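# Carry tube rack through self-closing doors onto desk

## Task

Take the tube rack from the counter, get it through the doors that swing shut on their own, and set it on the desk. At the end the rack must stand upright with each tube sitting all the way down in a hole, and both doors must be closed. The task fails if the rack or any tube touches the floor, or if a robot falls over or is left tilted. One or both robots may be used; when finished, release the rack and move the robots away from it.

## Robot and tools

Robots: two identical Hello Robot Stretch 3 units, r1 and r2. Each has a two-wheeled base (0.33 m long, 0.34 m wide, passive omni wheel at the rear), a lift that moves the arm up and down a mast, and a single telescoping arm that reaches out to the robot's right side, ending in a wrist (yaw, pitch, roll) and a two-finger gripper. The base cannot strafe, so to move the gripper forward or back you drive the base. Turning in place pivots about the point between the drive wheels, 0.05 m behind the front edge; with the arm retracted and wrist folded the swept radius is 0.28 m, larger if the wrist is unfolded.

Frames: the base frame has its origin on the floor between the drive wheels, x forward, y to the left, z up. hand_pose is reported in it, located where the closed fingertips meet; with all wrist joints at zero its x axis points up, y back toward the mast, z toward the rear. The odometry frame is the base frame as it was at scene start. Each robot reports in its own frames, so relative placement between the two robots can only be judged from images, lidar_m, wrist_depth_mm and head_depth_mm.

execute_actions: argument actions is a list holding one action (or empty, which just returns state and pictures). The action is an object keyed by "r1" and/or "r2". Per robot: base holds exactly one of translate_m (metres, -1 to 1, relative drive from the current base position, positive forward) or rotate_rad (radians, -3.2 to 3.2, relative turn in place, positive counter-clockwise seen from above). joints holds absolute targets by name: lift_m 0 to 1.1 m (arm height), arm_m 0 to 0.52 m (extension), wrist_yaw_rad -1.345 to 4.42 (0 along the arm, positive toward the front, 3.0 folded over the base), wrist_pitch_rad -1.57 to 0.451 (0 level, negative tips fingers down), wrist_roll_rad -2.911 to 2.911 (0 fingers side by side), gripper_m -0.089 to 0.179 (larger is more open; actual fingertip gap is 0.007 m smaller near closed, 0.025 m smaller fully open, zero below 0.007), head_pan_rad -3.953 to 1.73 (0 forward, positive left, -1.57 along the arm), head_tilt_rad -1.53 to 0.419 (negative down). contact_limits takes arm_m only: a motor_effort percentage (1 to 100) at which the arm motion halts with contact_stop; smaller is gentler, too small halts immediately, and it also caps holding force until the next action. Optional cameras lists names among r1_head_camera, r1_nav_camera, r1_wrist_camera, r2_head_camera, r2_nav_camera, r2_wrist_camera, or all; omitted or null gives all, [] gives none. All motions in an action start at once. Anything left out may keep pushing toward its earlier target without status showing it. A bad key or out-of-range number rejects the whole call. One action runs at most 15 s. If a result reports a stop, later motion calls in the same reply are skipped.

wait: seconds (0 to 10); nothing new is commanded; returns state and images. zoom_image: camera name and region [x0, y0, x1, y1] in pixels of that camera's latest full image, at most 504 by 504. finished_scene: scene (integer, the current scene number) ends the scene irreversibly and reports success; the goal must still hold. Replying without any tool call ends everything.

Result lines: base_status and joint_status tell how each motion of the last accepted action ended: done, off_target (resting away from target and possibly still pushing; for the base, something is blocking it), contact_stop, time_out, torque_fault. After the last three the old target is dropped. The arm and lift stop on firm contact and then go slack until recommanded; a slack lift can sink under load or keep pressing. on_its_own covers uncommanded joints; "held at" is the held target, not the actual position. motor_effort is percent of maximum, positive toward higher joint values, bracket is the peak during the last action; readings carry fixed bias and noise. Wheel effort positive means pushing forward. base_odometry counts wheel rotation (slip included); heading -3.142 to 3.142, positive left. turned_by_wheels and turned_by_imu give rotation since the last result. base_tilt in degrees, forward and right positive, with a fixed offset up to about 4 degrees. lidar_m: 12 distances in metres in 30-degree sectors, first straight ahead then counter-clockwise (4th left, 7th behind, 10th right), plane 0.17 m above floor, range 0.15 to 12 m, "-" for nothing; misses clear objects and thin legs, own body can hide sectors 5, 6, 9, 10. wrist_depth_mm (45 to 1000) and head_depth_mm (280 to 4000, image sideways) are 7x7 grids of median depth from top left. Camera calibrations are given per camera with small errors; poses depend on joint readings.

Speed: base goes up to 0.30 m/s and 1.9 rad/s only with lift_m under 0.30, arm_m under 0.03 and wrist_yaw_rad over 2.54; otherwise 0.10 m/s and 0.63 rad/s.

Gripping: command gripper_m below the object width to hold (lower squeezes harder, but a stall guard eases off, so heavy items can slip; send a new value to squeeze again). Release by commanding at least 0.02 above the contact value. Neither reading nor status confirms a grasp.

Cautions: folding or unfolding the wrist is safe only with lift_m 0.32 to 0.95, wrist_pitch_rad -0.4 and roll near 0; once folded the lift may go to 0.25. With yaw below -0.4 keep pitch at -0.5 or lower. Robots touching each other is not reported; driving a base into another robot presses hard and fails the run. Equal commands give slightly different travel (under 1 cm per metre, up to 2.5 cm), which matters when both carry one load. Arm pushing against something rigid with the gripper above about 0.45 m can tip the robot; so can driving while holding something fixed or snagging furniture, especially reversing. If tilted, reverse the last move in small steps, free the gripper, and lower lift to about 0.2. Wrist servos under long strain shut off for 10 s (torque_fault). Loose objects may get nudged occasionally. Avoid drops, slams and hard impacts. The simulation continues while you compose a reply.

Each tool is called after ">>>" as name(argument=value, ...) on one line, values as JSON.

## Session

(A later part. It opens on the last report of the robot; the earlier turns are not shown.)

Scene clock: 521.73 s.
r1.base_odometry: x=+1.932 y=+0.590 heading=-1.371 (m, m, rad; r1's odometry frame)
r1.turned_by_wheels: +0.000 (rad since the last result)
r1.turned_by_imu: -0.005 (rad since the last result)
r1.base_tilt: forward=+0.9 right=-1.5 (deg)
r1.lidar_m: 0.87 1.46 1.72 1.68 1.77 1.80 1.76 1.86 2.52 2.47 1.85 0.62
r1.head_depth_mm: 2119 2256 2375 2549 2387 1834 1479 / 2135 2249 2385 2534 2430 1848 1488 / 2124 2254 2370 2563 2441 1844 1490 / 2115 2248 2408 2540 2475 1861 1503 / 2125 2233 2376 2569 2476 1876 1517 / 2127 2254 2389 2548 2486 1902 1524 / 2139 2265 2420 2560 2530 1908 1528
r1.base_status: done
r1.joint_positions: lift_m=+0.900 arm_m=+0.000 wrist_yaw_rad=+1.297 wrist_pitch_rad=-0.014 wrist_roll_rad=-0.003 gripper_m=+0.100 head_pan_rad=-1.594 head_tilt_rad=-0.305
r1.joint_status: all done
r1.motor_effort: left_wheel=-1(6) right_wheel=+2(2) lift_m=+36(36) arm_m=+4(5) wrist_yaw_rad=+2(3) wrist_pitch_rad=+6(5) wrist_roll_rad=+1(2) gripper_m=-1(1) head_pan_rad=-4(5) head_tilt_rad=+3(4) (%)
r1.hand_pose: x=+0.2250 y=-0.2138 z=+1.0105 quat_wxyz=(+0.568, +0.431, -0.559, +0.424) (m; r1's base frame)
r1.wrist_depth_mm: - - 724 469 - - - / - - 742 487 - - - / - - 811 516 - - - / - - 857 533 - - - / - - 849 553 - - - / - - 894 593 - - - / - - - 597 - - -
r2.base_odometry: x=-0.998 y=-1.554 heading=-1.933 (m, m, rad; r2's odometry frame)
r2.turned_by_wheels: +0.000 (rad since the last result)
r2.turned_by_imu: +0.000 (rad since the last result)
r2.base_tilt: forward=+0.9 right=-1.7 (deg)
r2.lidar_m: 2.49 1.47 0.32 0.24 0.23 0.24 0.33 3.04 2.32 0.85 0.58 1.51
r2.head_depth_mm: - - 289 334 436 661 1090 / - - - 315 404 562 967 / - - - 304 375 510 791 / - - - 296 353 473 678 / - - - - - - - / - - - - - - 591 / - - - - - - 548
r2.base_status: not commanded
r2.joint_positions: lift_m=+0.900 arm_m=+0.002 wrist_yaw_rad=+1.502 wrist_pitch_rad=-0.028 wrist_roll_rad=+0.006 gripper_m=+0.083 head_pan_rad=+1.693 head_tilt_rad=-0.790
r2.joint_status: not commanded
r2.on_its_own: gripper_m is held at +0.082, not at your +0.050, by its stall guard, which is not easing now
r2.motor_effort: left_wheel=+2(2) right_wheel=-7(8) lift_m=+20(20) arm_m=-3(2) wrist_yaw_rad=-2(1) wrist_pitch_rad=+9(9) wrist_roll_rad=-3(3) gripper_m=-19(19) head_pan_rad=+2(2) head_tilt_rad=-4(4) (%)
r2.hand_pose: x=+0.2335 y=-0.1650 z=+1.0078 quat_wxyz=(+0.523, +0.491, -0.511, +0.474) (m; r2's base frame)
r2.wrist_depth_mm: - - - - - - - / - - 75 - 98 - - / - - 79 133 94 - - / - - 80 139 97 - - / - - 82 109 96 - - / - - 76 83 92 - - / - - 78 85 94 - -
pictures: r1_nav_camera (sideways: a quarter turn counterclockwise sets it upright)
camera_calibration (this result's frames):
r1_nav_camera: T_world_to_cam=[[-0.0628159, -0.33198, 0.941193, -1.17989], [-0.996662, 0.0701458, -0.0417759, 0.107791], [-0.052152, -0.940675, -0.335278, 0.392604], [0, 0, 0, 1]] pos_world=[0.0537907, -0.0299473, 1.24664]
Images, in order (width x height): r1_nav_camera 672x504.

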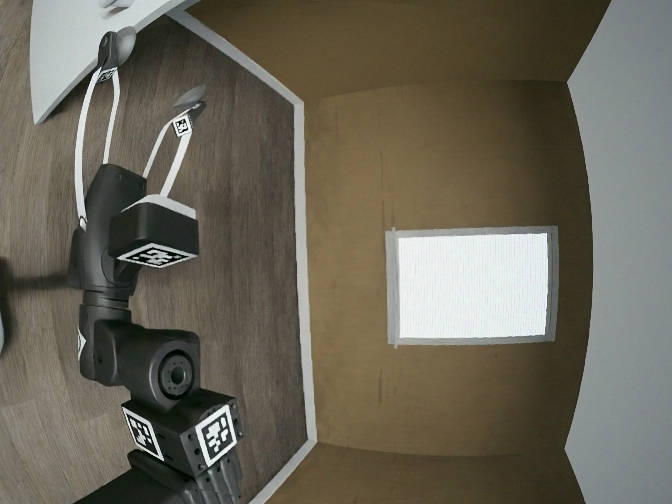

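>>> execute_actions(actions=[{"r1":{"joints":{"wrist_pitch_rad":-0.4,"wrist_yaw_rad":3.0,"gripper_m":0.03,"head_pan_rad":0,"head_tilt_rad":-0.6}},"r2":{"base":{"translate_m":-0.3}}}], cameras=["r2_nav_camera"])

>>> execute_actions(actions=[{"r1":{"base":{"rotate_rad":-1.45},"joints":{"lift_m":0.27}}}], cameras=["r1_nav_camera"])

Scene clock: 529.63 s.
r1.base_odometry: x=+1.932 y=+0.590 heading=-1.371 (m, m, rad; r1's odometry frame)
r1.turned_by_wheels: +0.000 (rad since the last result)
r1.turned_by_imu: -0.002 (rad since the last result)
r1.base_tilt: forward=+0.8 right=-1.5 (deg)
r1.lidar_m: 0.52 1.46 1.72 1.68 1.78 1.80 1.76 1.87 2.52 2.47 1.85 0.49
r1.head_depth_mm: 391 428 480 1882 1636 1244 1206 / 482 513 549 592 659 782 1013 / 427 473 549 629 731 1135 1189 / 991 1139 1345 1547 1649 1430 1238 / 1178 1301 1456 1656 1723 1447 1244 / 1181 1299 1467 1664 1721 1454 1250 / 1184 1305 1462 1669 1745 1455 1249
r1.base_status: not commanded
r1.joint_positions: lift_m=+0.900 arm_m=+0.000 wrist_yaw_rad=+2.997 wrist_pitch_rad=-0.411 wrist_roll_rad=-0.001 gripper_m=+0.030 head_pan_rad=-0.007 head_tilt_rad=-0.592
r1.joint_status: all done
r1.motor_effort: left_wheel=-1(1) right_wheel=+3(1) lift_m=+35(36) arm_m=+4(4) wrist_yaw_rad=+2(2) wrist_pitch_rad=+4(5) wrist_roll_rad=+1(1) gripper_m=+1(79) head_pan_rad=+5(57) head_tilt_rad=-5(34) (%)
r1.hand_pose: x=+0.0112 y=+0.0783 z=+0.9137 quat_wxyz=(+0.194, +0.700, +0.094, +0.681) (m; r1's base frame)
r1.wrist_depth_mm: - - - - - - - / - - - - - - - / - - - - - - - / - - - - - - - / - - - - - - - / - - - - - - - / - - - - - - -
r2.base_odometry: x=-0.892 y=-1.273 heading=-1.933 (m, m, rad; r2's odometry frame)
r2.turned_by_wheels: +0.000 (rad since the last result)
r2.turned_by_imu: -0.002 (rad since the last result)
r2.base_tilt: forward=+1.0 right=-1.6 (deg)
r2.lidar_m: 2.79 0.41 0.24 0.20 0.20 0.23 0.41 2.75 2.34 2.20 0.73 0.76
r2.head_depth_mm: - - - - 310 411 638 / - - - - 310 402 614 / - - - - 305 393 593 / - - - - 306 386 570 / - - - - - - - / - - - - - - 580 / - - - - - - 594
r2.base_status: done
r2.joint_positions: lift_m=+0.900 arm_m=+0.002 wrist_yaw_rad=+1.502 wrist_pitch_rad=-0.028 wrist_roll_rad=+0.006 gripper_m=+0.083 head_pan_rad=+1.693 head_tilt_rad=-0.790
r2.joint_status: not commanded
r2.on_its_own: gripper_m is held at +0.082, not at your +0.050, by its stall guard, which is not easing now
r2.motor_effort: left_wheel=+3(5) right_wheel=-4(13) lift_m=+20(20) arm_m=-2(1) wrist_yaw_rad=-1(1) wrist_pitch_rad=+9(10) wrist_roll_rad=-3(3) gripper_m=-19(19) head_pan_rad=+2(2) head_tilt_rad=-4(4) (%)
r2.hand_pose: x=+0.2335 y=-0.1650 z=+1.0078 quat_wxyz=(+0.523, +0.491, -0.511, +0.474) (m; r2's base frame)
r2.wrist_depth_mm: - - - - - - 427 / - - 73 - 98 - 438 / - - 76 133 94 - 445 / - - 79 139 97 - 445 / - - 81 109 97 - 449 / - - 76 83 92 - 453 / - - 78 85 94 - 471
pictures: r2_nav_camera (sideways: a quarter turn counterclockwise sets it upright)
camera_calibration (this result's frames):
r2_nav_camera: T_world_to_cam=[[-0.0943358, 0.69633, 0.711495, -0.887837], [0.992305, 0.123341, 0.0108555, 0.0374867], [-0.0801978, 0.707044, -0.702607, 0.8742], [0, 0, 0, 1]] pos_world=[-0.0508442, -0.00449421, 1.2455]
Images, in order (width x height): r2_nav_camera 672x504.

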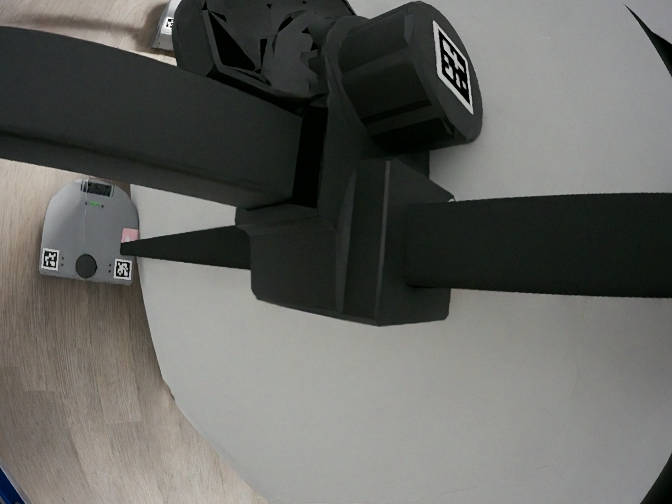

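Scene clock: 536.20 s.
r1.base_odometry: x=+1.932 y=+0.590 heading=-2.821 (m, m, rad; r1's odometry frame)
r1.turned_by_wheels: -1.450 (rad since the last result)
r1.turned_by_imu: -1.448 (rad since the last result)
r1.base_tilt: forward=+0.9 right=-1.4 (deg)
r1.lidar_m: 2.47 1.68 0.49 0.75 1.53 1.69 1.68 1.86 1.77 1.76 1.95 2.49
r1.head_depth_mm: 2076 2294 2475 2075 1679 1414 1223 / 2103 2305 2523 2088 1687 1415 1227 / 2110 2342 2532 2082 1691 1431 1234 / 2137 2377 2567 2110 1711 1436 1233 / 2175 2395 2596 2115 1725 1437 1240 / 2214 2433 2644 2142 1731 1449 1245 / 2228 2473 2679 2172 1738 1456 1251
r1.base_status: done
r1.joint_positions: lift_m=+0.271 arm_m=+0.000 wrist_yaw_rad=+2.997 wrist_pitch_rad=-0.413 wrist_roll_rad=-0.001 gripper_m=+0.030 head_pan_rad=-0.007 head_tilt_rad=-0.592
r1.joint_status: all done
r1.motor_effort: left_wheel=+2(6) right_wheel=-2(5) lift_m=+13(32) arm_m=+4(5) wrist_yaw_rad=+2(2) wrist_pitch_rad=+5(5) wrist_roll_rad=+1(1) gripper_m=+0(0) head_pan_rad=+4(5) head_tilt_rad=-5(5) (%)
r1.hand_pose: x=+0.0111 y=+0.0781 z=+0.2844 quat_wxyz=(+0.195, +0.700, +0.095, +0.680) (m; r1's base frame)
r1.wrist_depth_mm: - - - - 578 - - / - - - - 765 - - / 885 - 867 842 767 823 875 / 682 659 690 676 664 680 683 / 555 568 - 555 567 562 562 / 480 494 - - 469 477 480 / - - - - 418 421 415
r2.base_odometry: x=-0.892 y=-1.273 heading=-1.933 (m, m, rad; r2's odometry frame)
r2.turned_by_wheels: +0.000 (rad since the last result)
r2.turned_by_imu: +0.000 (rad since the last result)
r2.base_tilt: forward=+1.0 right=-1.7 (deg)
r2.lidar_m: 2.79 0.42 0.24 0.20 0.20 0.24 0.40 2.74 2.35 2.20 0.73 0.75
r2.head_depth_mm: - - - - 310 411 637 / - - - - 310 402 615 / - - - - 305 393 593 / - - - - 306 387 569 / - - - - - - - / - - - - - - 579 / - - - - - - 593
r2.base_status: not commanded
r2.joint_positions: lift_m=+0.900 arm_m=+0.002 wrist_yaw_rad=+1.502 wrist_pitch_rad=-0.028 wrist_roll_rad=+0.006 gripper_m=+0.083 head_pan_rad=+1.693 head_tilt_rad=-0.790
r2.joint_status: not commanded
r2.on_its_own: gripper_m is held at +0.082, not at your +0.050, by its stall guard, which is not easing now
r2.motor_effort: left_wheel=+2(2) right_wheel=-4(4) lift_m=+21(20) arm_m=-2(2) wrist_yaw_rad=-1(1) wrist_pitch_rad=+10(9) wrist_roll_rad=-3(3) gripper_m=-19(19) head_pan_rad=+2(3) head_tilt_rad=-3(4) (%)
r2.hand_pose: x=+0.2335 y=-0.1650 z=+1.0078 quat_wxyz=(+0.523, +0.491, -0.511, +0.474) (m; r2's base frame)
r2.wrist_depth_mm: - - - - - - 432 / - - 72 - 97 - 437 / - - 76 133 94 - 448 / - - 78 140 97 - 446 / - - 80 109 96 - 444 / - - 76 83 91 - 455 / - - 78 85 94 - 471
pictures: r1_nav_camera (sideways: a quarter turn counterclockwise sets it upright)
camera_calibration (this result's frames):
r1_nav_camera: T_world_to_cam=[[0.585855, -0.0593148, 0.808243, -1.01043], [-0.0641554, -0.997582, -0.0267069, 0.0824717], [0.807873, -0.0362068, -0.588244, 0.716518], [0, 0, 0, 1]] pos_world=[0.0184008, 0.0482818, 1.24036]
Images, in order (width x height): r1_nav_camera 672x504.

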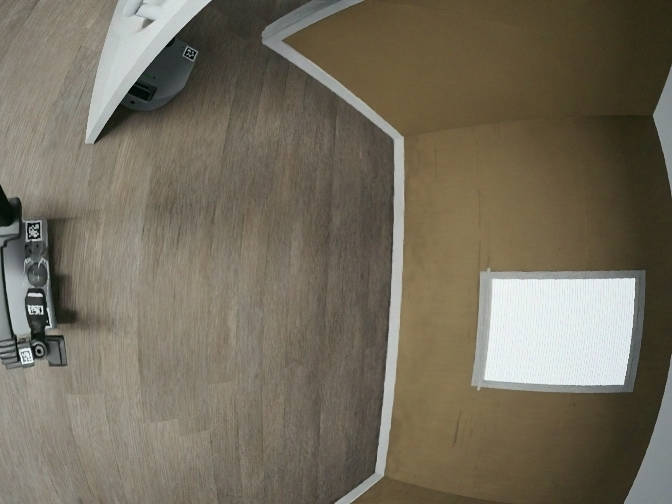

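>>> execute_actions(actions=[{"r1":{"base":{"translate_m":0.5}}}], cameras=["r1_nav_camera","r2_nav_camera"])

Scene clock: 548.50 s.
r1.base_odometry: x=+1.457 y=+0.432 heading=-2.821 (m, m, rad; r1's odometry frame)
r1.turned_by_wheels: +0.000 (rad since the last result)
r1.turned_by_imu: +0.004 (rad since the last result)
r1.base_tilt: forward=+0.8 right=-1.6 (deg)
r1.lidar_m: 1.98 1.56 1.33 0.84 0.84 2.18 2.17 2.25 1.86 1.85 2.06 1.99
r1.head_depth_mm: 1646 1826 2045 2068 1675 1417 1224 / 1678 1861 2061 2087 1692 1414 1226 / 1693 1883 2102 2101 1695 1428 1230 / 1717 1906 2120 2108 1706 1425 1241 / 1738 1933 2158 2129 1718 1433 1240 / 1753 1941 2190 2131 1735 1449 1249 / 1786 1981 2237 2154 1751 1449 1254
r1.base_status: done
r1.joint_positions: lift_m=+0.271 arm_m=+0.000 wrist_yaw_rad=+2.998 wrist_pitch_rad=-0.413 wrist_roll_rad=-0.001 gripper_m=+0.030 head_pan_rad=-0.007 head_tilt_rad=-0.593
r1.joint_status: not commanded
r1.motor_effort: left_wheel=+1(10) right_wheel=-1(2) lift_m=+13(13) arm_m=+4(4) wrist_yaw_rad=+2(1) wrist_pitch_rad=+5(5) wrist_roll_rad=+1(1) gripper_m=+0(0) head_pan_rad=+4(5) head_tilt_rad=-4(5) (%)
r1.hand_pose: x=+0.0109 y=+0.0781 z=+0.2843 quat_wxyz=(+0.194, +0.700, +0.095, +0.681) (m; r1's base frame)
r1.wrist_depth_mm: 411 - - - - - - / 469 - 722 - - - - / 784 - 716 824 846 881 874 / 673 565 688 678 694 700 679 / 560 561 - 565 559 559 564 / 477 492 - - 481 473 468 / - - - - 418 413 417
r2.base_odometry: x=-0.892 y=-1.273 heading=-1.933 (m, m, rad; r2's odometry frame)
r2.turned_by_wheels: +0.000 (rad since the last result)
r2.turned_by_imu: +0.000 (rad since the last result)
r2.base_tilt: forward=+1.1 right=-1.7 (deg)
r2.lidar_m: 2.79 0.42 0.24 0.20 0.20 0.24 0.40 0.71 2.34 2.20 0.73 0.75
r2.head_depth_mm: - - - - 310 412 637 / - - - - 310 402 614 / - - - - 305 393 593 / - - - - 306 386 570 / - - - - - - - / - - - - - - 578 / - - - - - - 594
r2.base_status: not commanded
r2.joint_positions: lift_m=+0.900 arm_m=+0.002 wrist_yaw_rad=+1.502 wrist_pitch_rad=-0.028 wrist_roll_rad=+0.006 gripper_m=+0.083 head_pan_rad=+1.693 head_tilt_rad=-0.790
r2.joint_status: not commanded
r2.on_its_own: gripper_m is held at +0.082, not at your +0.050, by its stall guard, which is not easing now
r2.motor_effort: left_wheel=+2(2) right_wheel=-4(4) lift_m=+20(21) arm_m=-2(2) wrist_yaw_rad=-1(2) wrist_pitch_rad=+9(10) wrist_roll_rad=-3(3) gripper_m=-19(20) head_pan_rad=+2(2) head_tilt_rad=-3(4) (%)
r2.hand_pose: x=+0.2335 y=-0.1650 z=+1.0078 quat_wxyz=(+0.523, +0.491, -0.511, +0.474) (m; r2's base frame)
r2.wrist_depth_mm: - - - - - - 431 / - - 72 - 98 - 441 / - - 76 133 94 - 445 / - - 78 140 97 - 447 / - - 80 109 96 - 446 / - - 76 83 91 - 449 / - - 78 85 94 - 468
pictures: r1_nav_camera (sideways: a quarter turn counterclockwise sets it upright), r2_nav_camera (sideways: a quarter turn counterclockwise sets it upright)
camera_calibration (this result's frames):
r1_nav_camera: T_world_to_cam=[[0.586649, -0.0592413, 0.807672, -1.00969], [-0.0640469, -0.997591, -0.0266513, 0.0823988], [0.807305, -0.0360939, -0.58903, 0.717544], [0, 0, 0, 1]] pos_world=[0.0183344, 0.0482838, 1.24035]
r2_nav_camera: T_world_to_cam=[[-0.0943357, 0.69633, 0.711495, -0.887837], [0.992305, 0.123341, 0.0108555, 0.0374867], [-0.0801976, 0.707044, -0.702607, 0.8742], [0, 0, 0, 1]] pos_world=[-0.0508442, -0.0044942, 1.2455]
Images, in order (width x height): r1_nav_camera 672x504, r2_nav_camera 672x504.

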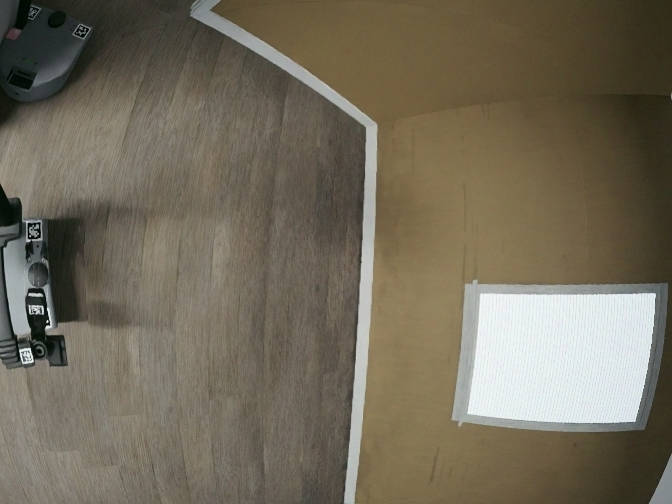

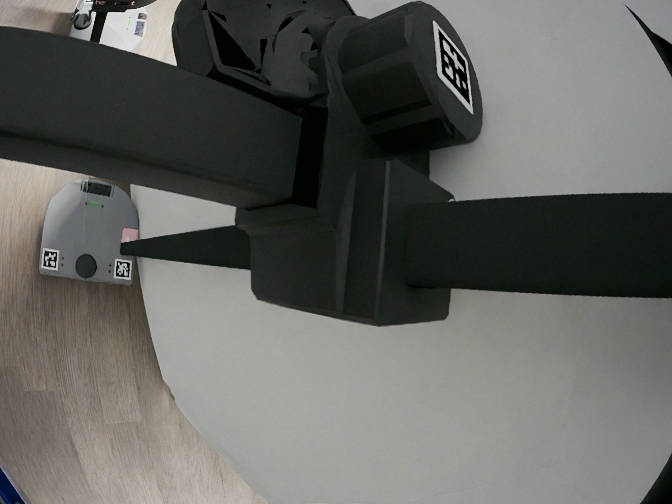

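>>> execute_actions(actions=[{"r1":{"base":{"rotate_rad":1.45}}}], cameras=["r1_nav_camera"])

Scene clock: 553.90 s.
r1.base_odometry: x=+1.457 y=+0.432 heading=-1.371 (m, m, rad; r1's odometry frame)
r1.turned_by_wheels: +1.450 (rad since the last result)
r1.turned_by_imu: +1.440 (rad since the last result)
r1.base_tilt: forward=+0.8 right=-1.4 (deg)
r1.lidar_m: 0.84 0.53 1.95 2.17 2.29 1.90 1.85 1.96 2.02 1.98 1.73 1.33
r1.head_depth_mm: 3026 1262 1382 1535 1672 1420 1220 / 3125 3375 2717 2075 1689 1422 1224 / 3095 3394 2736 2095 1699 1429 1236 / 3104 911 2768 2108 1703 1337 1214 / 3133 702 2797 2127 1712 1259 1159 / 3103 3314 2794 2142 1721 1245 1166 / 3158 3017 2838 1464 1107 1152 1065
r1.base_status: done
r1.joint_positions: lift_m=+0.271 arm_m=+0.000 wrist_yaw_rad=+2.998 wrist_pitch_rad=-0.413 wrist_roll_rad=-0.001 gripper_m=+0.030 head_pan_rad=-0.007 head_tilt_rad=-0.593
r1.joint_status: not commanded
r1.motor_effort: left_wheel=-2(8) right_wheel=+3(8) lift_m=+13(14) arm_m=+4(4) wrist_yaw_rad=+2(1) wrist_pitch_rad=+5(5) wrist_roll_rad=+1(1) gripper_m=+0(1) head_pan_rad=+4(4) head_tilt_rad=-5(4) (%)
r1.hand_pose: x=+0.0109 y=+0.0781 z=+0.2843 quat_wxyz=(+0.194, +0.700, +0.095, +0.681) (m; r1's base frame)
r1.wrist_depth_mm: - - - - - - 422 / - - - - - - 460 / 892 - 846 893 845 875 502 / 686 657 679 691 674 648 599 / 572 561 - 565 562 553 556 / 477 493 - - 480 475 476 / - - - - 412 412 416
r2.base_odometry: x=-0.892 y=-1.273 heading=-1.933 (m, m, rad; r2's odometry frame)
r2.turned_by_wheels: +0.000 (rad since the last result)
r2.turned_by_imu: +0.000 (rad since the last result)
r2.base_tilt: forward=+0.9 right=-1.7 (deg)
r2.lidar_m: 2.79 0.41 0.24 0.20 0.20 0.24 0.40 0.83 2.34 2.20 0.73 0.75
r2.head_depth_mm: - - - - 310 412 637 / - - - - 310 402 615 / - - - - 305 392 592 / - - - - 307 386 570 / - - - - - - - / - - - - - - 580 / - - - - - - 593
r2.base_status: not commanded
r2.joint_positions: lift_m=+0.900 arm_m=+0.002 wrist_yaw_rad=+1.502 wrist_pitch_rad=-0.028 wrist_roll_rad=+0.006 gripper_m=+0.083 head_pan_rad=+1.693 head_tilt_rad=-0.790
r2.joint_status: not commanded
r2.on_its_own: gripper_m is held at +0.082, not at your +0.050, by its stall guard, which is not easing now
r2.motor_effort: left_wheel=+2(2) right_wheel=-4(4) lift_m=+21(21) arm_m=-3(2) wrist_yaw_rad=-3(1) wrist_pitch_rad=+10(10) wrist_roll_rad=-3(3) gripper_m=-18(19) head_pan_rad=+1(4) head_tilt_rad=-4(3) (%)
r2.hand_pose: x=+0.2335 y=-0.1650 z=+1.0078 quat_wxyz=(+0.523, +0.491, -0.511, +0.474) (m; r2's base frame)
r2.wrist_depth_mm: - - - - - - 433 / - - 72 - 97 - 436 / - - 76 133 94 - 443 / - - 78 139 97 - 441 / - - 80 109 96 - 449 / - - 76 83 91 - 451 / - - 78 85 94 - 466
pictures: r1_nav_camera (sideways: a quarter turn counterclockwise sets it upright)
camera_calibration (this result's frames):
r1_nav_camera: T_world_to_cam=[[0.586668, -0.0592208, 0.807659, -1.00967], [-0.0640124, -0.997593, -0.0266501, 0.0823969], [0.807293, -0.0360655, -0.589047, 0.717567], [0, 0, 0, 1]] pos_world=[0.0183313, 0.0482843, 1.24035]
Images, in order (width x height): r1_nav_camera 672x504.

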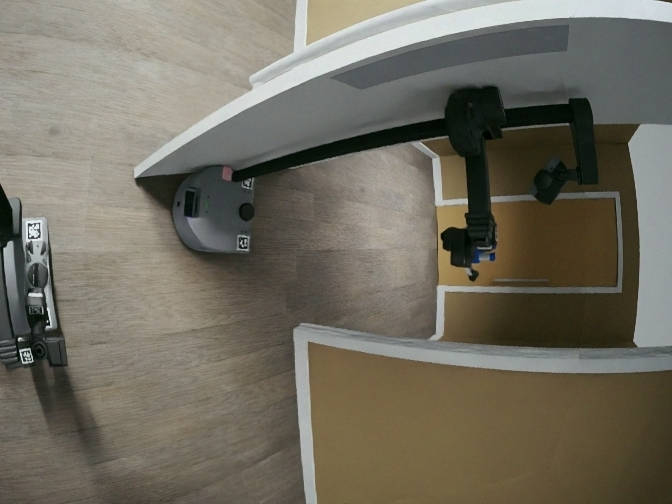

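>>> execute_actions(actions=[{"r1":{"base":{"translate_m":0.3},"joints":{"lift_m":0.33,"head_tilt_rad":-0.9}}}], cameras=["r1_nav_camera"])

>>> execute_actions(actions=[{"r1":{"base":{"translate_m":0.3}},"r2":{"base":{"translate_m":0.3}}}], cameras=["r1_nav_camera"])

Scene clock: 564.73 s.
r1.base_odometry: x=+1.517 y=+0.138 heading=-1.371 (m, m, rad; r1's odometry frame)
r1.turned_by_wheels: +0.000 (rad since the last result)
r1.turned_by_imu: +0.001 (rad since the last result)
r1.base_tilt: forward=+0.7 right=-1.5 (deg)
r1.lidar_m: 0.56 0.50 0.34 2.15 2.27 2.20 2.15 2.27 2.04 1.99 1.32 1.05
r1.head_depth_mm: 2484 2070 1374 1487 1369 1227 1116 / 2522 2084 1774 1554 1374 1236 1122 / 2539 2082 1796 1553 1372 1233 1125 / 445 2025 1799 1555 1382 1205 1127 / 381 2012 1800 1576 1218 1105 1120 / 352 2124 1812 1576 1226 1106 1121 / 355 2140 1816 1415 1092 1086 1021
r1.base_status: done
r1.joint_positions: lift_m=+0.329 arm_m=+0.000 wrist_yaw_rad=+2.999 wrist_pitch_rad=-0.413 wrist_roll_rad=-0.001 gripper_m=+0.030 head_pan_rad=-0.007 head_tilt_rad=-0.889
r1.joint_status: all done
r1.motor_effort: left_wheel=-2(9) right_wheel=+2(7) lift_m=+39(40) arm_m=+4(4) wrist_yaw_rad=+1(1) wrist_pitch_rad=+5(5) wrist_roll_rad=+1(1) gripper_m=+0(1) head_pan_rad=+4(5) head_tilt_rad=-7(39) (%)
r1.hand_pose: x=+0.0108 y=+0.0780 z=+0.3431 quat_wxyz=(+0.194, +0.700, +0.096, +0.681) (m; r1's base frame)
r1.wrist_depth_mm: - - - - 362 400 442 / - - - - 398 442 493 / 990 - - - 448 499 525 / 784 753 788 798 496 533 512 / 651 647 - 655 587 479 419 / 546 546 - 555 545 444 364 / 479 504 - - 479 449 345
r2.base_odometry: x=-0.892 y=-1.273 heading=-1.933 (m, m, rad; r2's odometry frame)
r2.turned_by_wheels: +0.000 (rad since the last result)
r2.turned_by_imu: +0.000 (rad since the last result)
r2.base_tilt: forward=+1.0 right=-1.7 (deg)
r2.lidar_m: 2.79 0.41 0.24 0.20 0.20 0.24 0.41 0.54 2.36 2.20 0.73 0.75
r2.head_depth_mm: - - - - 310 412 638 / - - - - 310 402 613 / - - - - 305 393 592 / - - - - 306 387 569 / - - - - - - - / - - - - - - 579 / - - - - - - 593
r2.base_status: not commanded
r2.joint_positions: lift_m=+0.900 arm_m=+0.002 wrist_yaw_rad=+1.502 wrist_pitch_rad=-0.028 wrist_roll_rad=+0.006 gripper_m=+0.083 head_pan_rad=+1.693 head_tilt_rad=-0.790
r2.joint_status: not commanded
r2.on_its_own: gripper_m is held at +0.082, not at your +0.050, by its stall guard, which is not easing now
r2.motor_effort: left_wheel=+2(2) right_wheel=-4(4) lift_m=+20(21) arm_m=-2(1) wrist_yaw_rad=-1(1) wrist_pitch_rad=+9(9) wrist_roll_rad=-3(3) gripper_m=-19(20) head_pan_rad=+3(3) head_tilt_rad=-4(3) (%)
r2.hand_pose: x=+0.2335 y=-0.1650 z=+1.0078 quat_wxyz=(+0.523, +0.491, -0.511, +0.474) (m; r2's base frame)
r2.wrist_depth_mm: - - - - - - 430 / - - 72 - 98 - 439 / - - 76 133 94 - 444 / - - 78 139 97 - 446 / - - 80 109 96 - 445 / - - 76 83 92 - 451 / - - 78 85 94 - 468
pictures: r1_nav_camera (sideways: a quarter turn counterclockwise sets it upright)
camera_calibration (this result's frames):
r1_nav_camera: T_world_to_cam=[[0.796742, -0.0605541, 0.601279, -0.741998], [-0.0691485, -0.997567, -0.0088366, 0.0592302], [0.600351, -0.034537, -0.798991, 0.991883], [0, 0, 0, 1]] pos_world=[-0.000201444, 0.0484118, 1.23918]
Images, in order (width x height): r1_nav_camera 672x504.

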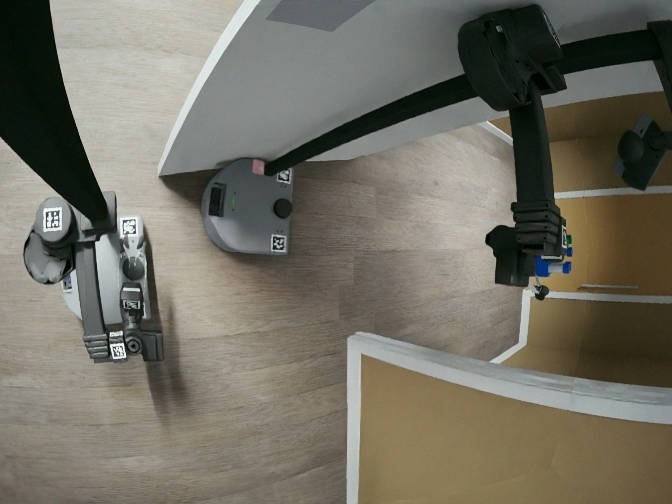

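Scene clock: 568.70 s.
r1.base_odometry: x=+1.576 y=-0.156 heading=-1.371 (m, m, rad; r1's odometry frame)
r1.turned_by_wheels: +0.000 (rad since the last result)
r1.turned_by_imu: +0.002 (rad since the last result)
r1.base_tilt: forward=+0.8 right=-1.5 (deg)
r1.lidar_m: 0.54 0.44 0.24 0.20 0.20 2.50 2.45 2.60 2.06 2.01 0.92 0.79
r1.head_depth_mm: 2493 2089 1779 1537 1352 1230 1114 / 2504 2090 1782 1550 1372 1236 1117 / 442 1989 1792 1560 1373 1231 1122 / 376 1974 1792 1565 1381 1119 1122 / 348 2133 1804 1569 1219 1105 1117 / 354 2112 1812 1573 1212 1110 1118 / 358 2145 1819 1586 1080 1005 811
r1.base_status: done
r1.joint_positions: lift_m=+0.329 arm_m=+0.000 wrist_yaw_rad=+2.999 wrist_pitch_rad=-0.414 wrist_roll_rad=-0.001 gripper_m=+0.030 head_pan_rad=-0.006 head_tilt_rad=-0.890
r1.joint_status: not commanded
r1.motor_effort: left_wheel=+0(16) right_wheel=+0(7) lift_m=+39(38) arm_m=+3(4) wrist_yaw_rad=+1(1) wrist_pitch_rad=+6(5) wrist_roll_rad=+1(1) gripper_m=+0(1) head_pan_rad=+4(5) head_tilt_rad=-6(7) (%)
r1.hand_pose: x=+0.0107 y=+0.0780 z=+0.3431 quat_wxyz=(+0.194, +0.700, +0.096, +0.681) (m; r1's base frame)
r1.wrist_depth_mm: - - 221 250 287 339 412 / 192 - 239 274 319 380 482 / 215 - 262 301 354 439 544 / 710 242 291 336 408 501 481 / 649 268 - 371 488 477 417 / 553 321 - 425 534 450 382 / 478 493 - - 476 447 329
r2.base_odometry: x=-0.998 y=-1.554 heading=-1.933 (m, m, rad; r2's odometry frame)
r2.turned_by_wheels: +0.000 (rad since the last result)
r2.turned_by_imu: +0.001 (rad since the last result)
r2.base_tilt: forward=+0.9 right=-1.7 (deg)
r2.lidar_m: 2.49 1.46 0.32 0.25 0.24 0.26 0.38 0.53 2.31 0.84 0.58 1.51
r2.head_depth_mm: - - 293 340 440 660 1089 / - - - 324 414 571 965 / - - - 312 391 528 817 / - - - 303 372 500 714 / - - - - - - - / - - - - - - 655 / - - - - - - 614
r2.base_status: done
r2.joint_positions: lift_m=+0.900 arm_m=+0.002 wrist_yaw_rad=+1.502 wrist_pitch_rad=-0.028 wrist_roll_rad=+0.006 gripper_m=+0.083 head_pan_rad=+1.693 head_tilt_rad=-0.790
r2.joint_status: not commanded
r2.on_its_own: gripper_m is held at +0.082, not at your +0.050, by its stall guard, which is not easing now
r2.motor_effort: left_wheel=+1(7) right_wheel=-2(4) lift_m=+20(20) arm_m=-3(2) wrist_yaw_rad=-1(1) wrist_pitch_rad=+10(10) wrist_roll_rad=-3(3) gripper_m=-19(18) head_pan_rad=+3(3) head_tilt_rad=-4(4) (%)
r2.hand_pose: x=+0.2335 y=-0.1650 z=+1.0078 quat_wxyz=(+0.523, +0.491, -0.511, +0.474) (m; r2's base frame)
r2.wrist_depth_mm: - - - - - - - / - - 73 - 98 - - / - - 77 133 94 - - / - - 79 139 97 - - / - - 81 109 96 - - / - - 76 83 91 - - / - - 78 85 94 - -
pictures: r1_nav_camera (sideways: a quarter turn counterclockwise sets it upright)
camera_calibration (this result's frames):
r1_nav_camera: T_world_to_cam=[[0.797193, -0.0597957, 0.600756, -0.741321], [-0.0682019, -0.997633, -0.00879575, 0.0591712], [0.59986, -0.0339608, -0.799384, 0.992397], [0, 0, 0, 1]] pos_world=[-0.000288722, 0.048406, 1.23918]
Images, in order (width x height): r1_nav_camera 672x504.

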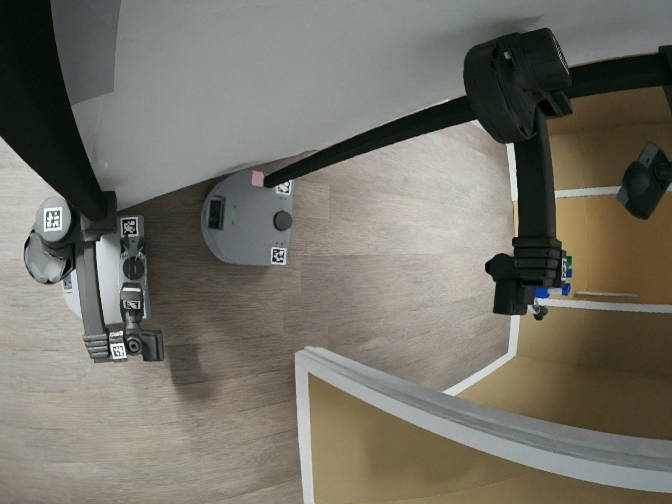

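>>> execute_actions(actions=[{"r2":{"base":{"rotate_rad":0.2}}}], cameras=[])

>>> execute_actions(actions=[{"r2":{"base":{"translate_m":0.35},"joints":{"head_pan_rad":0,"head_tilt_rad":-0.6}}}], cameras=["r1_nav_camera","r2_nav_camera"])

Scene clock: 574.27 s.
r1.base_odometry: x=+1.576 y=-0.156 heading=-1.371 (m, m, rad; r1's odometry frame)
r1.turned_by_wheels: +0.000 (rad since the last result)
r1.turned_by_imu: -0.001 (rad since the last result)
r1.base_tilt: forward=+0.8 right=-1.4 (deg)
r1.lidar_m: 0.53 0.44 0.24 0.20 0.20 2.50 2.44 2.59 2.06 2.01 0.92 0.79
r1.head_depth_mm: 2490 2071 1769 1541 1350 1228 1121 / 2516 2086 1775 1546 1368 1232 1122 / 448 2100 1788 1556 1376 1239 1121 / 377 2049 1789 1565 1214 1104 1122 / 372 2115 1807 1574 1220 1106 1115 / 369 2125 1809 1575 1392 1115 1119 / 366 2138 1813 1581 1064 1006 813
r1.base_status: not commanded
r1.joint_positions: lift_m=+0.329 arm_m=+0.000 wrist_yaw_rad=+2.999 wrist_pitch_rad=-0.414 wrist_roll_rad=-0.001 gripper_m=+0.030 head_pan_rad=-0.006 head_tilt_rad=-0.890
r1.joint_status: not commanded
r1.motor_effort: left_wheel=+0(0) right_wheel=+0(1) lift_m=+39(39) arm_m=+3(3) wrist_yaw_rad=+1(0) wrist_pitch_rad=+5(5) wrist_roll_rad=+1(1) gripper_m=-1(0) head_pan_rad=+4(4) head_tilt_rad=-7(6) (%)
r1.hand_pose: x=+0.0107 y=+0.0780 z=+0.3431 quat_wxyz=(+0.194, +0.700, +0.096, +0.681) (m; r1's base frame)
r1.wrist_depth_mm: - - 221 248 287 337 406 / 195 - 239 273 323 379 476 / 215 - 262 302 355 436 552 / 710 241 290 339 412 510 470 / 655 269 - 372 493 532 420 / 540 322 - 428 531 462 385 / 480 499 - - 477 461 357
r2.base_odometry: x=-0.998 y=-1.554 heading=-1.733 (m, m, rad; r2's odometry frame)
r2.turned_by_wheels: +0.200 (rad since the last result)
r2.turned_by_imu: +0.197 (rad since the last result)
r2.base_tilt: forward=+1.0 right=-1.6 (deg)
r2.lidar_m: 2.49 1.21 0.28 0.24 0.24 0.29 0.51 2.78 2.21 0.58 0.60 1.86
r2.head_depth_mm: - - - 301 367 494 786 / - - - 298 362 486 739 / - - - 300 359 479 721 / - - - 297 355 474 702 / - - - - - - - / - - - - - - 726 / - - - - - - 757
r2.base_status: done
r2.joint_positions: lift_m=+0.900 arm_m=+0.002 wrist_yaw_rad=+1.502 wrist_pitch_rad=-0.028 wrist_roll_rad=+0.006 gripper_m=+0.083 head_pan_rad=+1.693 head_tilt_rad=-0.790
r2.joint_status: not commanded
r2.on_its_own: gripper_m is held at +0.082, not at your +0.050, by its stall guard, which is not easing now
r2.motor_effort: left_wheel=-2(3) right_wheel=+3(7) lift_m=+20(20) arm_m=-3(2) wrist_yaw_rad=-2(2) wrist_pitch_rad=+9(9) wrist_roll_rad=-3(3) gripper_m=-19(19) head_pan_rad=+3(4) head_tilt_rad=-4(4) (%)
r2.hand_pose: x=+0.2335 y=-0.1650 z=+1.0078 quat_wxyz=(+0.523, +0.491, -0.511, +0.474) (m; r2's base frame)
r2.wrist_depth_mm: - - - - - - - / - - 75 - 98 - - / - - 78 133 94 - - / - - 80 140 97 - - / - - 82 109 96 - - / - - 76 83 92 - - / - - 78 85 94 - -
pictures: none
No camera images: the call's "cameras" was empty. Leave "cameras" out to get every camera's image.

Scene clock: 578.73 s.
r1.base_odometry: x=+1.576 y=-0.156 heading=-1.371 (m, m, rad; r1's odometry frame)
r1.turned_by_wheels: +0.000 (rad since the last result)
r1.turned_by_imu: -0.001 (rad since the last result)
r1.base_tilt: forward=+0.8 right=-1.5 (deg)
r1.lidar_m: 0.88 0.44 0.24 0.20 0.20 2.50 2.45 2.60 2.05 2.01 0.92 0.79
r1.head_depth_mm: 2502 2058 1769 1545 1345 1234 1120 / 2509 2071 1780 1551 1372 1234 1125 / 2535 2093 1786 1557 1381 1235 1123 / 2551 2094 1794 1507 1346 1238 1127 / 2555 2115 1822 1380 1308 1246 1129 / 2580 2133 1814 1354 1349 1251 1117 / 2599 2079 1720 1572 1325 1010 811
r1.base_status: not commanded
r1.joint_positions: lift_m=+0.329 arm_m=+0.000 wrist_yaw_rad=+2.999 wrist_pitch_rad=-0.414 wrist_roll_rad=-0.001 gripper_m=+0.030 head_pan_rad=-0.006 head_tilt_rad=-0.890
r1.joint_status: not commanded
r1.motor_effort: left_wheel=+0(0) right_wheel=+0(1) lift_m=+39(39) arm_m=+3(3) wrist_yaw_rad=+1(1) wrist_pitch_rad=+5(5) wrist_roll_rad=+1(1) gripper_m=+1(0) head_pan_rad=+4(4) head_tilt_rad=-7(6) (%)
r1.hand_pose: x=+0.0107 y=+0.0780 z=+0.3431 quat_wxyz=(+0.194, +0.700, +0.096, +0.681) (m; r1's base frame)
r1.wrist_depth_mm: - - 220 248 284 335 407 / 194 - 240 274 318 379 474 / 215 - 264 302 362 439 563 / 717 240 292 338 410 520 705 / 647 266 - 373 491 603 634 / 547 323 - 422 534 551 549 / 475 498 - - 481 472 477
r2.base_odometry: x=-1.055 y=-1.899 heading=-1.733 (m, m, rad; r2's odometry frame)
r2.turned_by_wheels: +0.000 (rad since the last result)
r2.turned_by_imu: +0.001 (rad since the last result)
r2.base_tilt: forward=+1.1 right=-1.7 (deg)
r2.lidar_m: 2.15 1.15 0.92 0.33 0.33 0.38 0.68 2.84 0.60 0.61 1.28 1.92
r2.head_depth_mm: 1750 1919 2136 2286 1799 330 1192 / 1775 1966 2192 2340 1808 1457 1218 / 1803 1997 2227 2370 1807 1455 1220 / 1846 2034 2288 2397 1805 1457 1219 / 1875 2086 2343 2400 1810 1453 1221 / 1900 2047 2228 2197 1806 1461 1220 / 1604 1669 1740 1812 1746 1456 1221
r2.base_status: done
r2.joint_positions: lift_m=+0.900 arm_m=+0.002 wrist_yaw_rad=+1.502 wrist_pitch_rad=-0.028 wrist_roll_rad=+0.006 gripper_m=+0.083 head_pan_rad=+0.007 head_tilt_rad=-0.606
r2.joint_status: all done
r2.on_its_own: gripper_m is held at +0.082, not at your +0.050, by its stall guard, which is not easing now
r2.motor_effort: left_wheel=-2(3) right_wheel=+2(7) lift_m=+20(21) arm_m=-2(2) wrist_yaw_rad=-2(2) wrist_pitch_rad=+9(9) wrist_roll_rad=-3(3) gripper_m=-19(19) head_pan_rad=-3(30) head_tilt_rad=+2(17) (%)
r2.hand_pose: x=+0.2335 y=-0.1650 z=+1.0078 quat_wxyz=(+0.523, +0.491, -0.511, +0.474) (m; r2's base frame)
r2.wrist_depth_mm: - - - - - - - / - - 75 - 98 - - / - - 78 133 94 - - / - - 80 139 97 - - / - - 81 109 96 - - / - - 76 83 92 - - / - - 78 85 94 - -
pictures: r1_nav_camera (sideways: a quarter turn counterclockwise sets it upright), r2_nav_camera (sideways: a quarter turn counterclockwise sets it upright)
camera_calibration (this result's frames):
r1_nav_camera: T_world_to_cam=[[0.797193, -0.0597957, 0.600756, -0.741321], [-0.0682019, -0.997633, -0.00879574, 0.0591712], [0.59986, -0.0339608, -0.799384, 0.992398], [0, 0, 0, 1]] pos_world=[-0.000288729, 0.048406, 1.23918]
r2_nav_camera: T_world_to_cam=[[0.560213, 0.0126332, 0.828252, -1.04402], [0.00642207, -0.99992, 0.0109079, 0.0434297], [0.828324, -0.000791665, -0.560249, 0.683476], [0, 0, 0, 1]] pos_world=[0.0184554, 0.0571567, 1.24715]
Images, in order (width x height): r1_nav_camera 672x504, r2_nav_camera 672x504.

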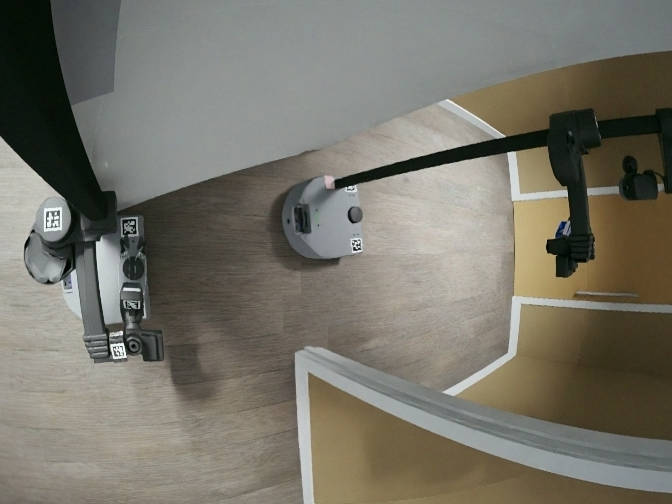

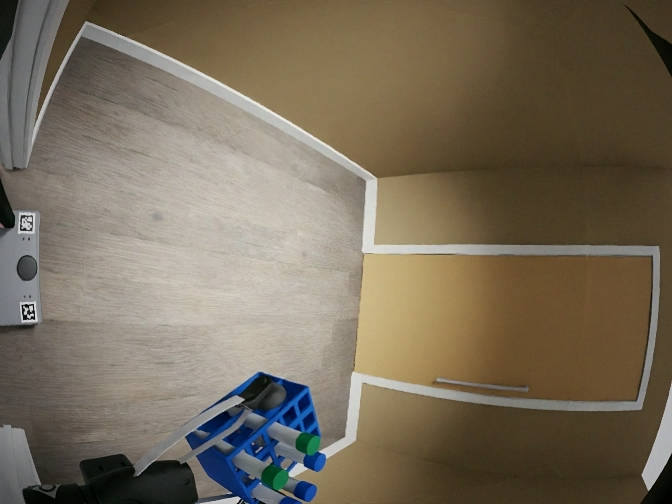

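>>> execute_actions(actions=[{"r2":{"base":{"translate_m":0.55}}}], cameras=[])

>>> execute_actions(actions=[{"r2":{"base":{"rotate_rad":-0.7}}}], cameras=["r1_nav_camera","r2_nav_camera"])

Scene clock: 588.43 s.
r1.base_odometry: x=+1.576 y=-0.156 heading=-1.371 (m, m, rad; r1's odometry frame)
r1.turned_by_wheels: +0.000 (rad since the last result)
r1.turned_by_imu: -0.002 (rad since the last result)
r1.base_tilt: forward=+0.8 right=-1.6 (deg)
r1.lidar_m: 1.39 0.44 0.24 0.20 0.20 2.50 2.45 2.59 2.06 2.02 0.92 0.79
r1.head_depth_mm: 2484 2083 1769 1536 1350 1234 1117 / 2518 2090 1776 1548 1370 1226 1120 / 2540 2110 1781 1561 1376 1236 1123 / 2562 2090 1759 1564 1382 1240 1123 / 2544 2098 1618 1571 1391 1244 1129 / 2587 2063 1651 1578 1394 1250 1112 / 2449 2144 1818 1587 1329 1008 813
r1.base_status: not commanded
r1.joint_positions: lift_m=+0.329 arm_m=+0.000 wrist_yaw_rad=+2.999 wrist_pitch_rad=-0.414 wrist_roll_rad=-0.001 gripper_m=+0.030 head_pan_rad=-0.006 head_tilt_rad=-0.890
r1.joint_status: not commanded
r1.motor_effort: left_wheel=+0(0) right_wheel=-1(1) lift_m=+40(39) arm_m=+3(3) wrist_yaw_rad=+1(1) wrist_pitch_rad=+5(5) wrist_roll_rad=+1(1) gripper_m=+0(0) head_pan_rad=+4(3) head_tilt_rad=-7(7) (%)
r1.hand_pose: x=+0.0107 y=+0.0780 z=+0.3431 quat_wxyz=(+0.194, +0.700, +0.096, +0.681) (m; r1's base frame)
r1.wrist_depth_mm: - - 221 251 285 336 405 / 195 - 238 277 317 381 479 / 215 - 261 301 355 432 573 / 720 239 291 336 407 519 695 / 647 266 - 369 490 608 638 / 551 319 - 423 538 550 547 / 476 486 - - 475 479 475
r2.base_odometry: x=-1.144 y=-2.442 heading=-1.733 (m, m, rad; r2's odometry frame)
r2.turned_by_wheels: +0.000 (rad since the last result)
r2.turned_by_imu: +0.002 (rad since the last result)
r2.base_tilt: forward=+1.1 right=-1.6 (deg)
r2.lidar_m: 1.60 1.07 0.84 0.83 0.80 0.66 0.96 0.91 1.02 1.25 1.35 1.63
r2.head_depth_mm: 1288 1416 1575 1768 1807 330 1189 / 1313 1448 1613 1823 1812 1455 1222 / 1333 1480 1649 1875 1806 1457 1219 / 1363 1504 1691 1923 1799 1456 1221 / 1390 1544 1731 1977 1811 1450 1220 / 1416 1574 1778 2003 1823 1457 1217 / 1422 1522 1597 1668 1697 1463 1223
r2.base_status: done
r2.joint_positions: lift_m=+0.900 arm_m=+0.002 wrist_yaw_rad=+1.502 wrist_pitch_rad=-0.028 wrist_roll_rad=+0.006 gripper_m=+0.083 head_pan_rad=+0.007 head_tilt_rad=-0.606
r2.joint_status: not commanded
r2.on_its_own: gripper_m is held at +0.082, not at your +0.050, by its stall guard, which is not easing now
r2.motor_effort: left_wheel=-1(3) right_wheel=+2(7) lift_m=+20(20) arm_m=-2(1) wrist_yaw_rad=-2(1) wrist_pitch_rad=+10(9) wrist_roll_rad=-3(3) gripper_m=-19(19) head_pan_rad=-4(3) head_tilt_rad=+2(2) (%)
r2.hand_pose: x=+0.2335 y=-0.1650 z=+1.0078 quat_wxyz=(+0.523, +0.491, -0.511, +0.474) (m; r2's base frame)
r2.wrist_depth_mm: - - - - - - - / - - 75 - 98 - - / - - 79 133 94 - - / - - 80 139 97 - - / - - 82 109 96 - - / - - 76 83 92 - - / - - 78 85 94 - -
pictures: none
No camera images: the call's "cameras" was empty. Leave "cameras" out to get every camera's image.

Scene clock: 590.53 s.
r1.base_odometry: x=+1.576 y=-0.156 heading=-1.371 (m, m, rad; r1's odometry frame)
r1.turned_by_wheels: +0.000 (rad since the last result)
r1.turned_by_imu: +0.000 (rad since the last result)
r1.base_tilt: forward=+0.7 right=-1.5 (deg)
r1.lidar_m: 1.43 0.44 0.24 0.20 0.20 2.51 2.45 2.59 2.05 2.01 0.92 0.79
r1.head_depth_mm: 2483 2075 1768 1542 1344 1233 1119 / 2515 2086 1778 1542 1374 1230 1122 / 2534 2106 1786 1556 1381 1240 1119 / 2538 2110 1765 1553 1383 1239 1128 / 2573 2123 1654 1575 1383 1236 1128 / 2579 2075 1652 1565 1394 1247 1120 / 2435 2132 1811 1584 1330 1006 813
r1.base_status: not commanded
r1.joint_positions: lift_m=+0.329 arm_m=+0.000 wrist_yaw_rad=+2.999 wrist_pitch_rad=-0.414 wrist_roll_rad=-0.001 gripper_m=+0.030 head_pan_rad=-0.006 head_tilt_rad=-0.890
r1.joint_status: not commanded
r1.motor_effort: left_wheel=+0(0) right_wheel=-1(1) lift_m=+39(39) arm_m=+3(3) wrist_yaw_rad=+1(1) wrist_pitch_rad=+5(5) wrist_roll_rad=+1(1) gripper_m=+0(0) head_pan_rad=+4(3) head_tilt_rad=-7(7) (%)
r1.hand_pose: x=+0.0107 y=+0.0780 z=+0.3431 quat_wxyz=(+0.194, +0.700, +0.096, +0.681) (m; r1's base frame)
r1.wrist_depth_mm: - - 220 250 286 337 402 / 193 - 238 273 320 382 468 / 215 - 263 299 357 438 567 / 723 238 293 335 409 521 715 / 651 267 - 372 486 598 647 / 550 322 - 426 550 544 547 / 474 494 - - 476 477 466
r2.base_odometry: x=-1.144 y=-2.442 heading=-2.433 (m, m, rad; r2's odometry frame)
r2.turned_by_wheels: -0.700 (rad since the last result)
r2.turned_by_imu: -0.691 (rad since the last result)
r2.base_tilt: forward=+1.0 right=-1.7 (deg)
r2.lidar_m: 1.68 1.60 1.26 0.88 0.84 0.86 0.67 0.76 1.00 0.91 1.25 1.29
r2.head_depth_mm: 1420 1516 1626 1756 1752 330 1191 / 1612 1728 1881 2042 1808 1459 1215 / 1621 1812 2045 2231 1800 1454 1220 / 1530 1698 1906 2134 1806 1460 1220 / 1443 1590 1778 2006 1806 1454 1216 / 1377 1511 1673 1879 1807 1462 1223 / 1314 1436 1588 1761 1807 1464 1219
r2.base_status: done
r2.joint_positions: lift_m=+0.900 arm_m=+0.002 wrist_yaw_rad=+1.502 wrist_pitch_rad=-0.028 wrist_roll_rad=+0.006 gripper_m=+0.083 head_pan_rad=+0.007 head_tilt_rad=-0.606
r2.joint_status: not commanded
r2.on_its_own: gripper_m is held at +0.082, not at your +0.050, by its stall guard, which is not easing now
r2.motor_effort: left_wheel=+2(5) right_wheel=-3(7) lift_m=+20(20) arm_m=-2(3) wrist_yaw_rad=-1(1) wrist_pitch_rad=+9(9) wrist_roll_rad=-3(3) gripper_m=-19(18) head_pan_rad=-2(3) head_tilt_rad=+2(2) (%)
r2.hand_pose: x=+0.2335 y=-0.1651 z=+1.0078 quat_wxyz=(+0.523, +0.491, -0.511, +0.474) (m; r2's base frame)
r2.wrist_depth_mm: - - - - - - 823 / - - 75 - - - 844 / - - 79 132 92 - 845 / - - 80 138 96 - 859 / - - 81 109 95 - 866 / - - 76 83 92 - 886 / - - 78 85 94 - 853
pictures: r1_nav_camera (sideways: a quarter turn counterclockwise sets it upright), r2_nav_camera (sideways: a quarter turn counterclockwise sets it upright)
camera_calibration (this result's frames):
r1_nav_camera: T_world_to_cam=[[0.797193, -0.0597956, 0.600756, -0.741321], [-0.0682017, -0.997633, -0.00879575, 0.0591712], [0.59986, -0.0339607, -0.799384, 0.992397], [0, 0, 0, 1]] pos_world=[-0.000288731, 0.048406, 1.23918]
r2_nav_camera: T_world_to_cam=[[0.56015, 0.012606, 0.828295, -1.04408], [0.00637332, -0.99992, 0.0109079, 0.0434301], [0.828367, -0.000831047, -0.560186, 0.683393], [0, 0, 0, 1]] pos_world=[0.0184624, 0.0571561, 1.24716]
Images, in order (width x height): r1_nav_camera 672x504, r2_nav_camera 672x504.

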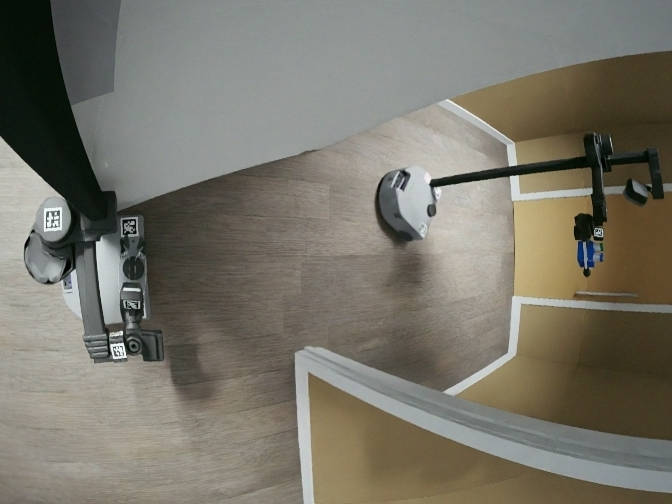

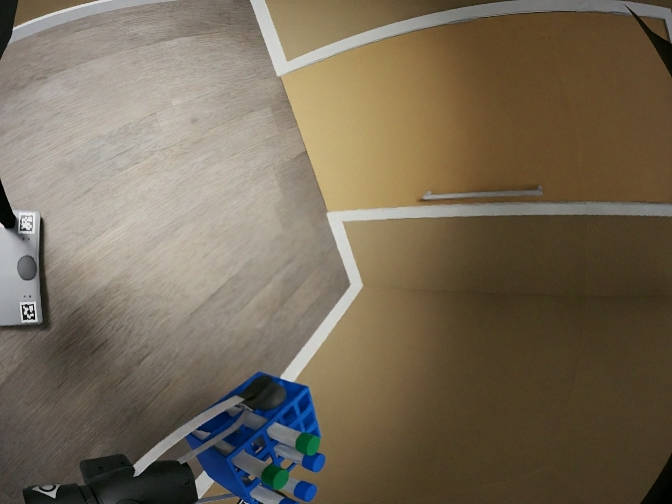

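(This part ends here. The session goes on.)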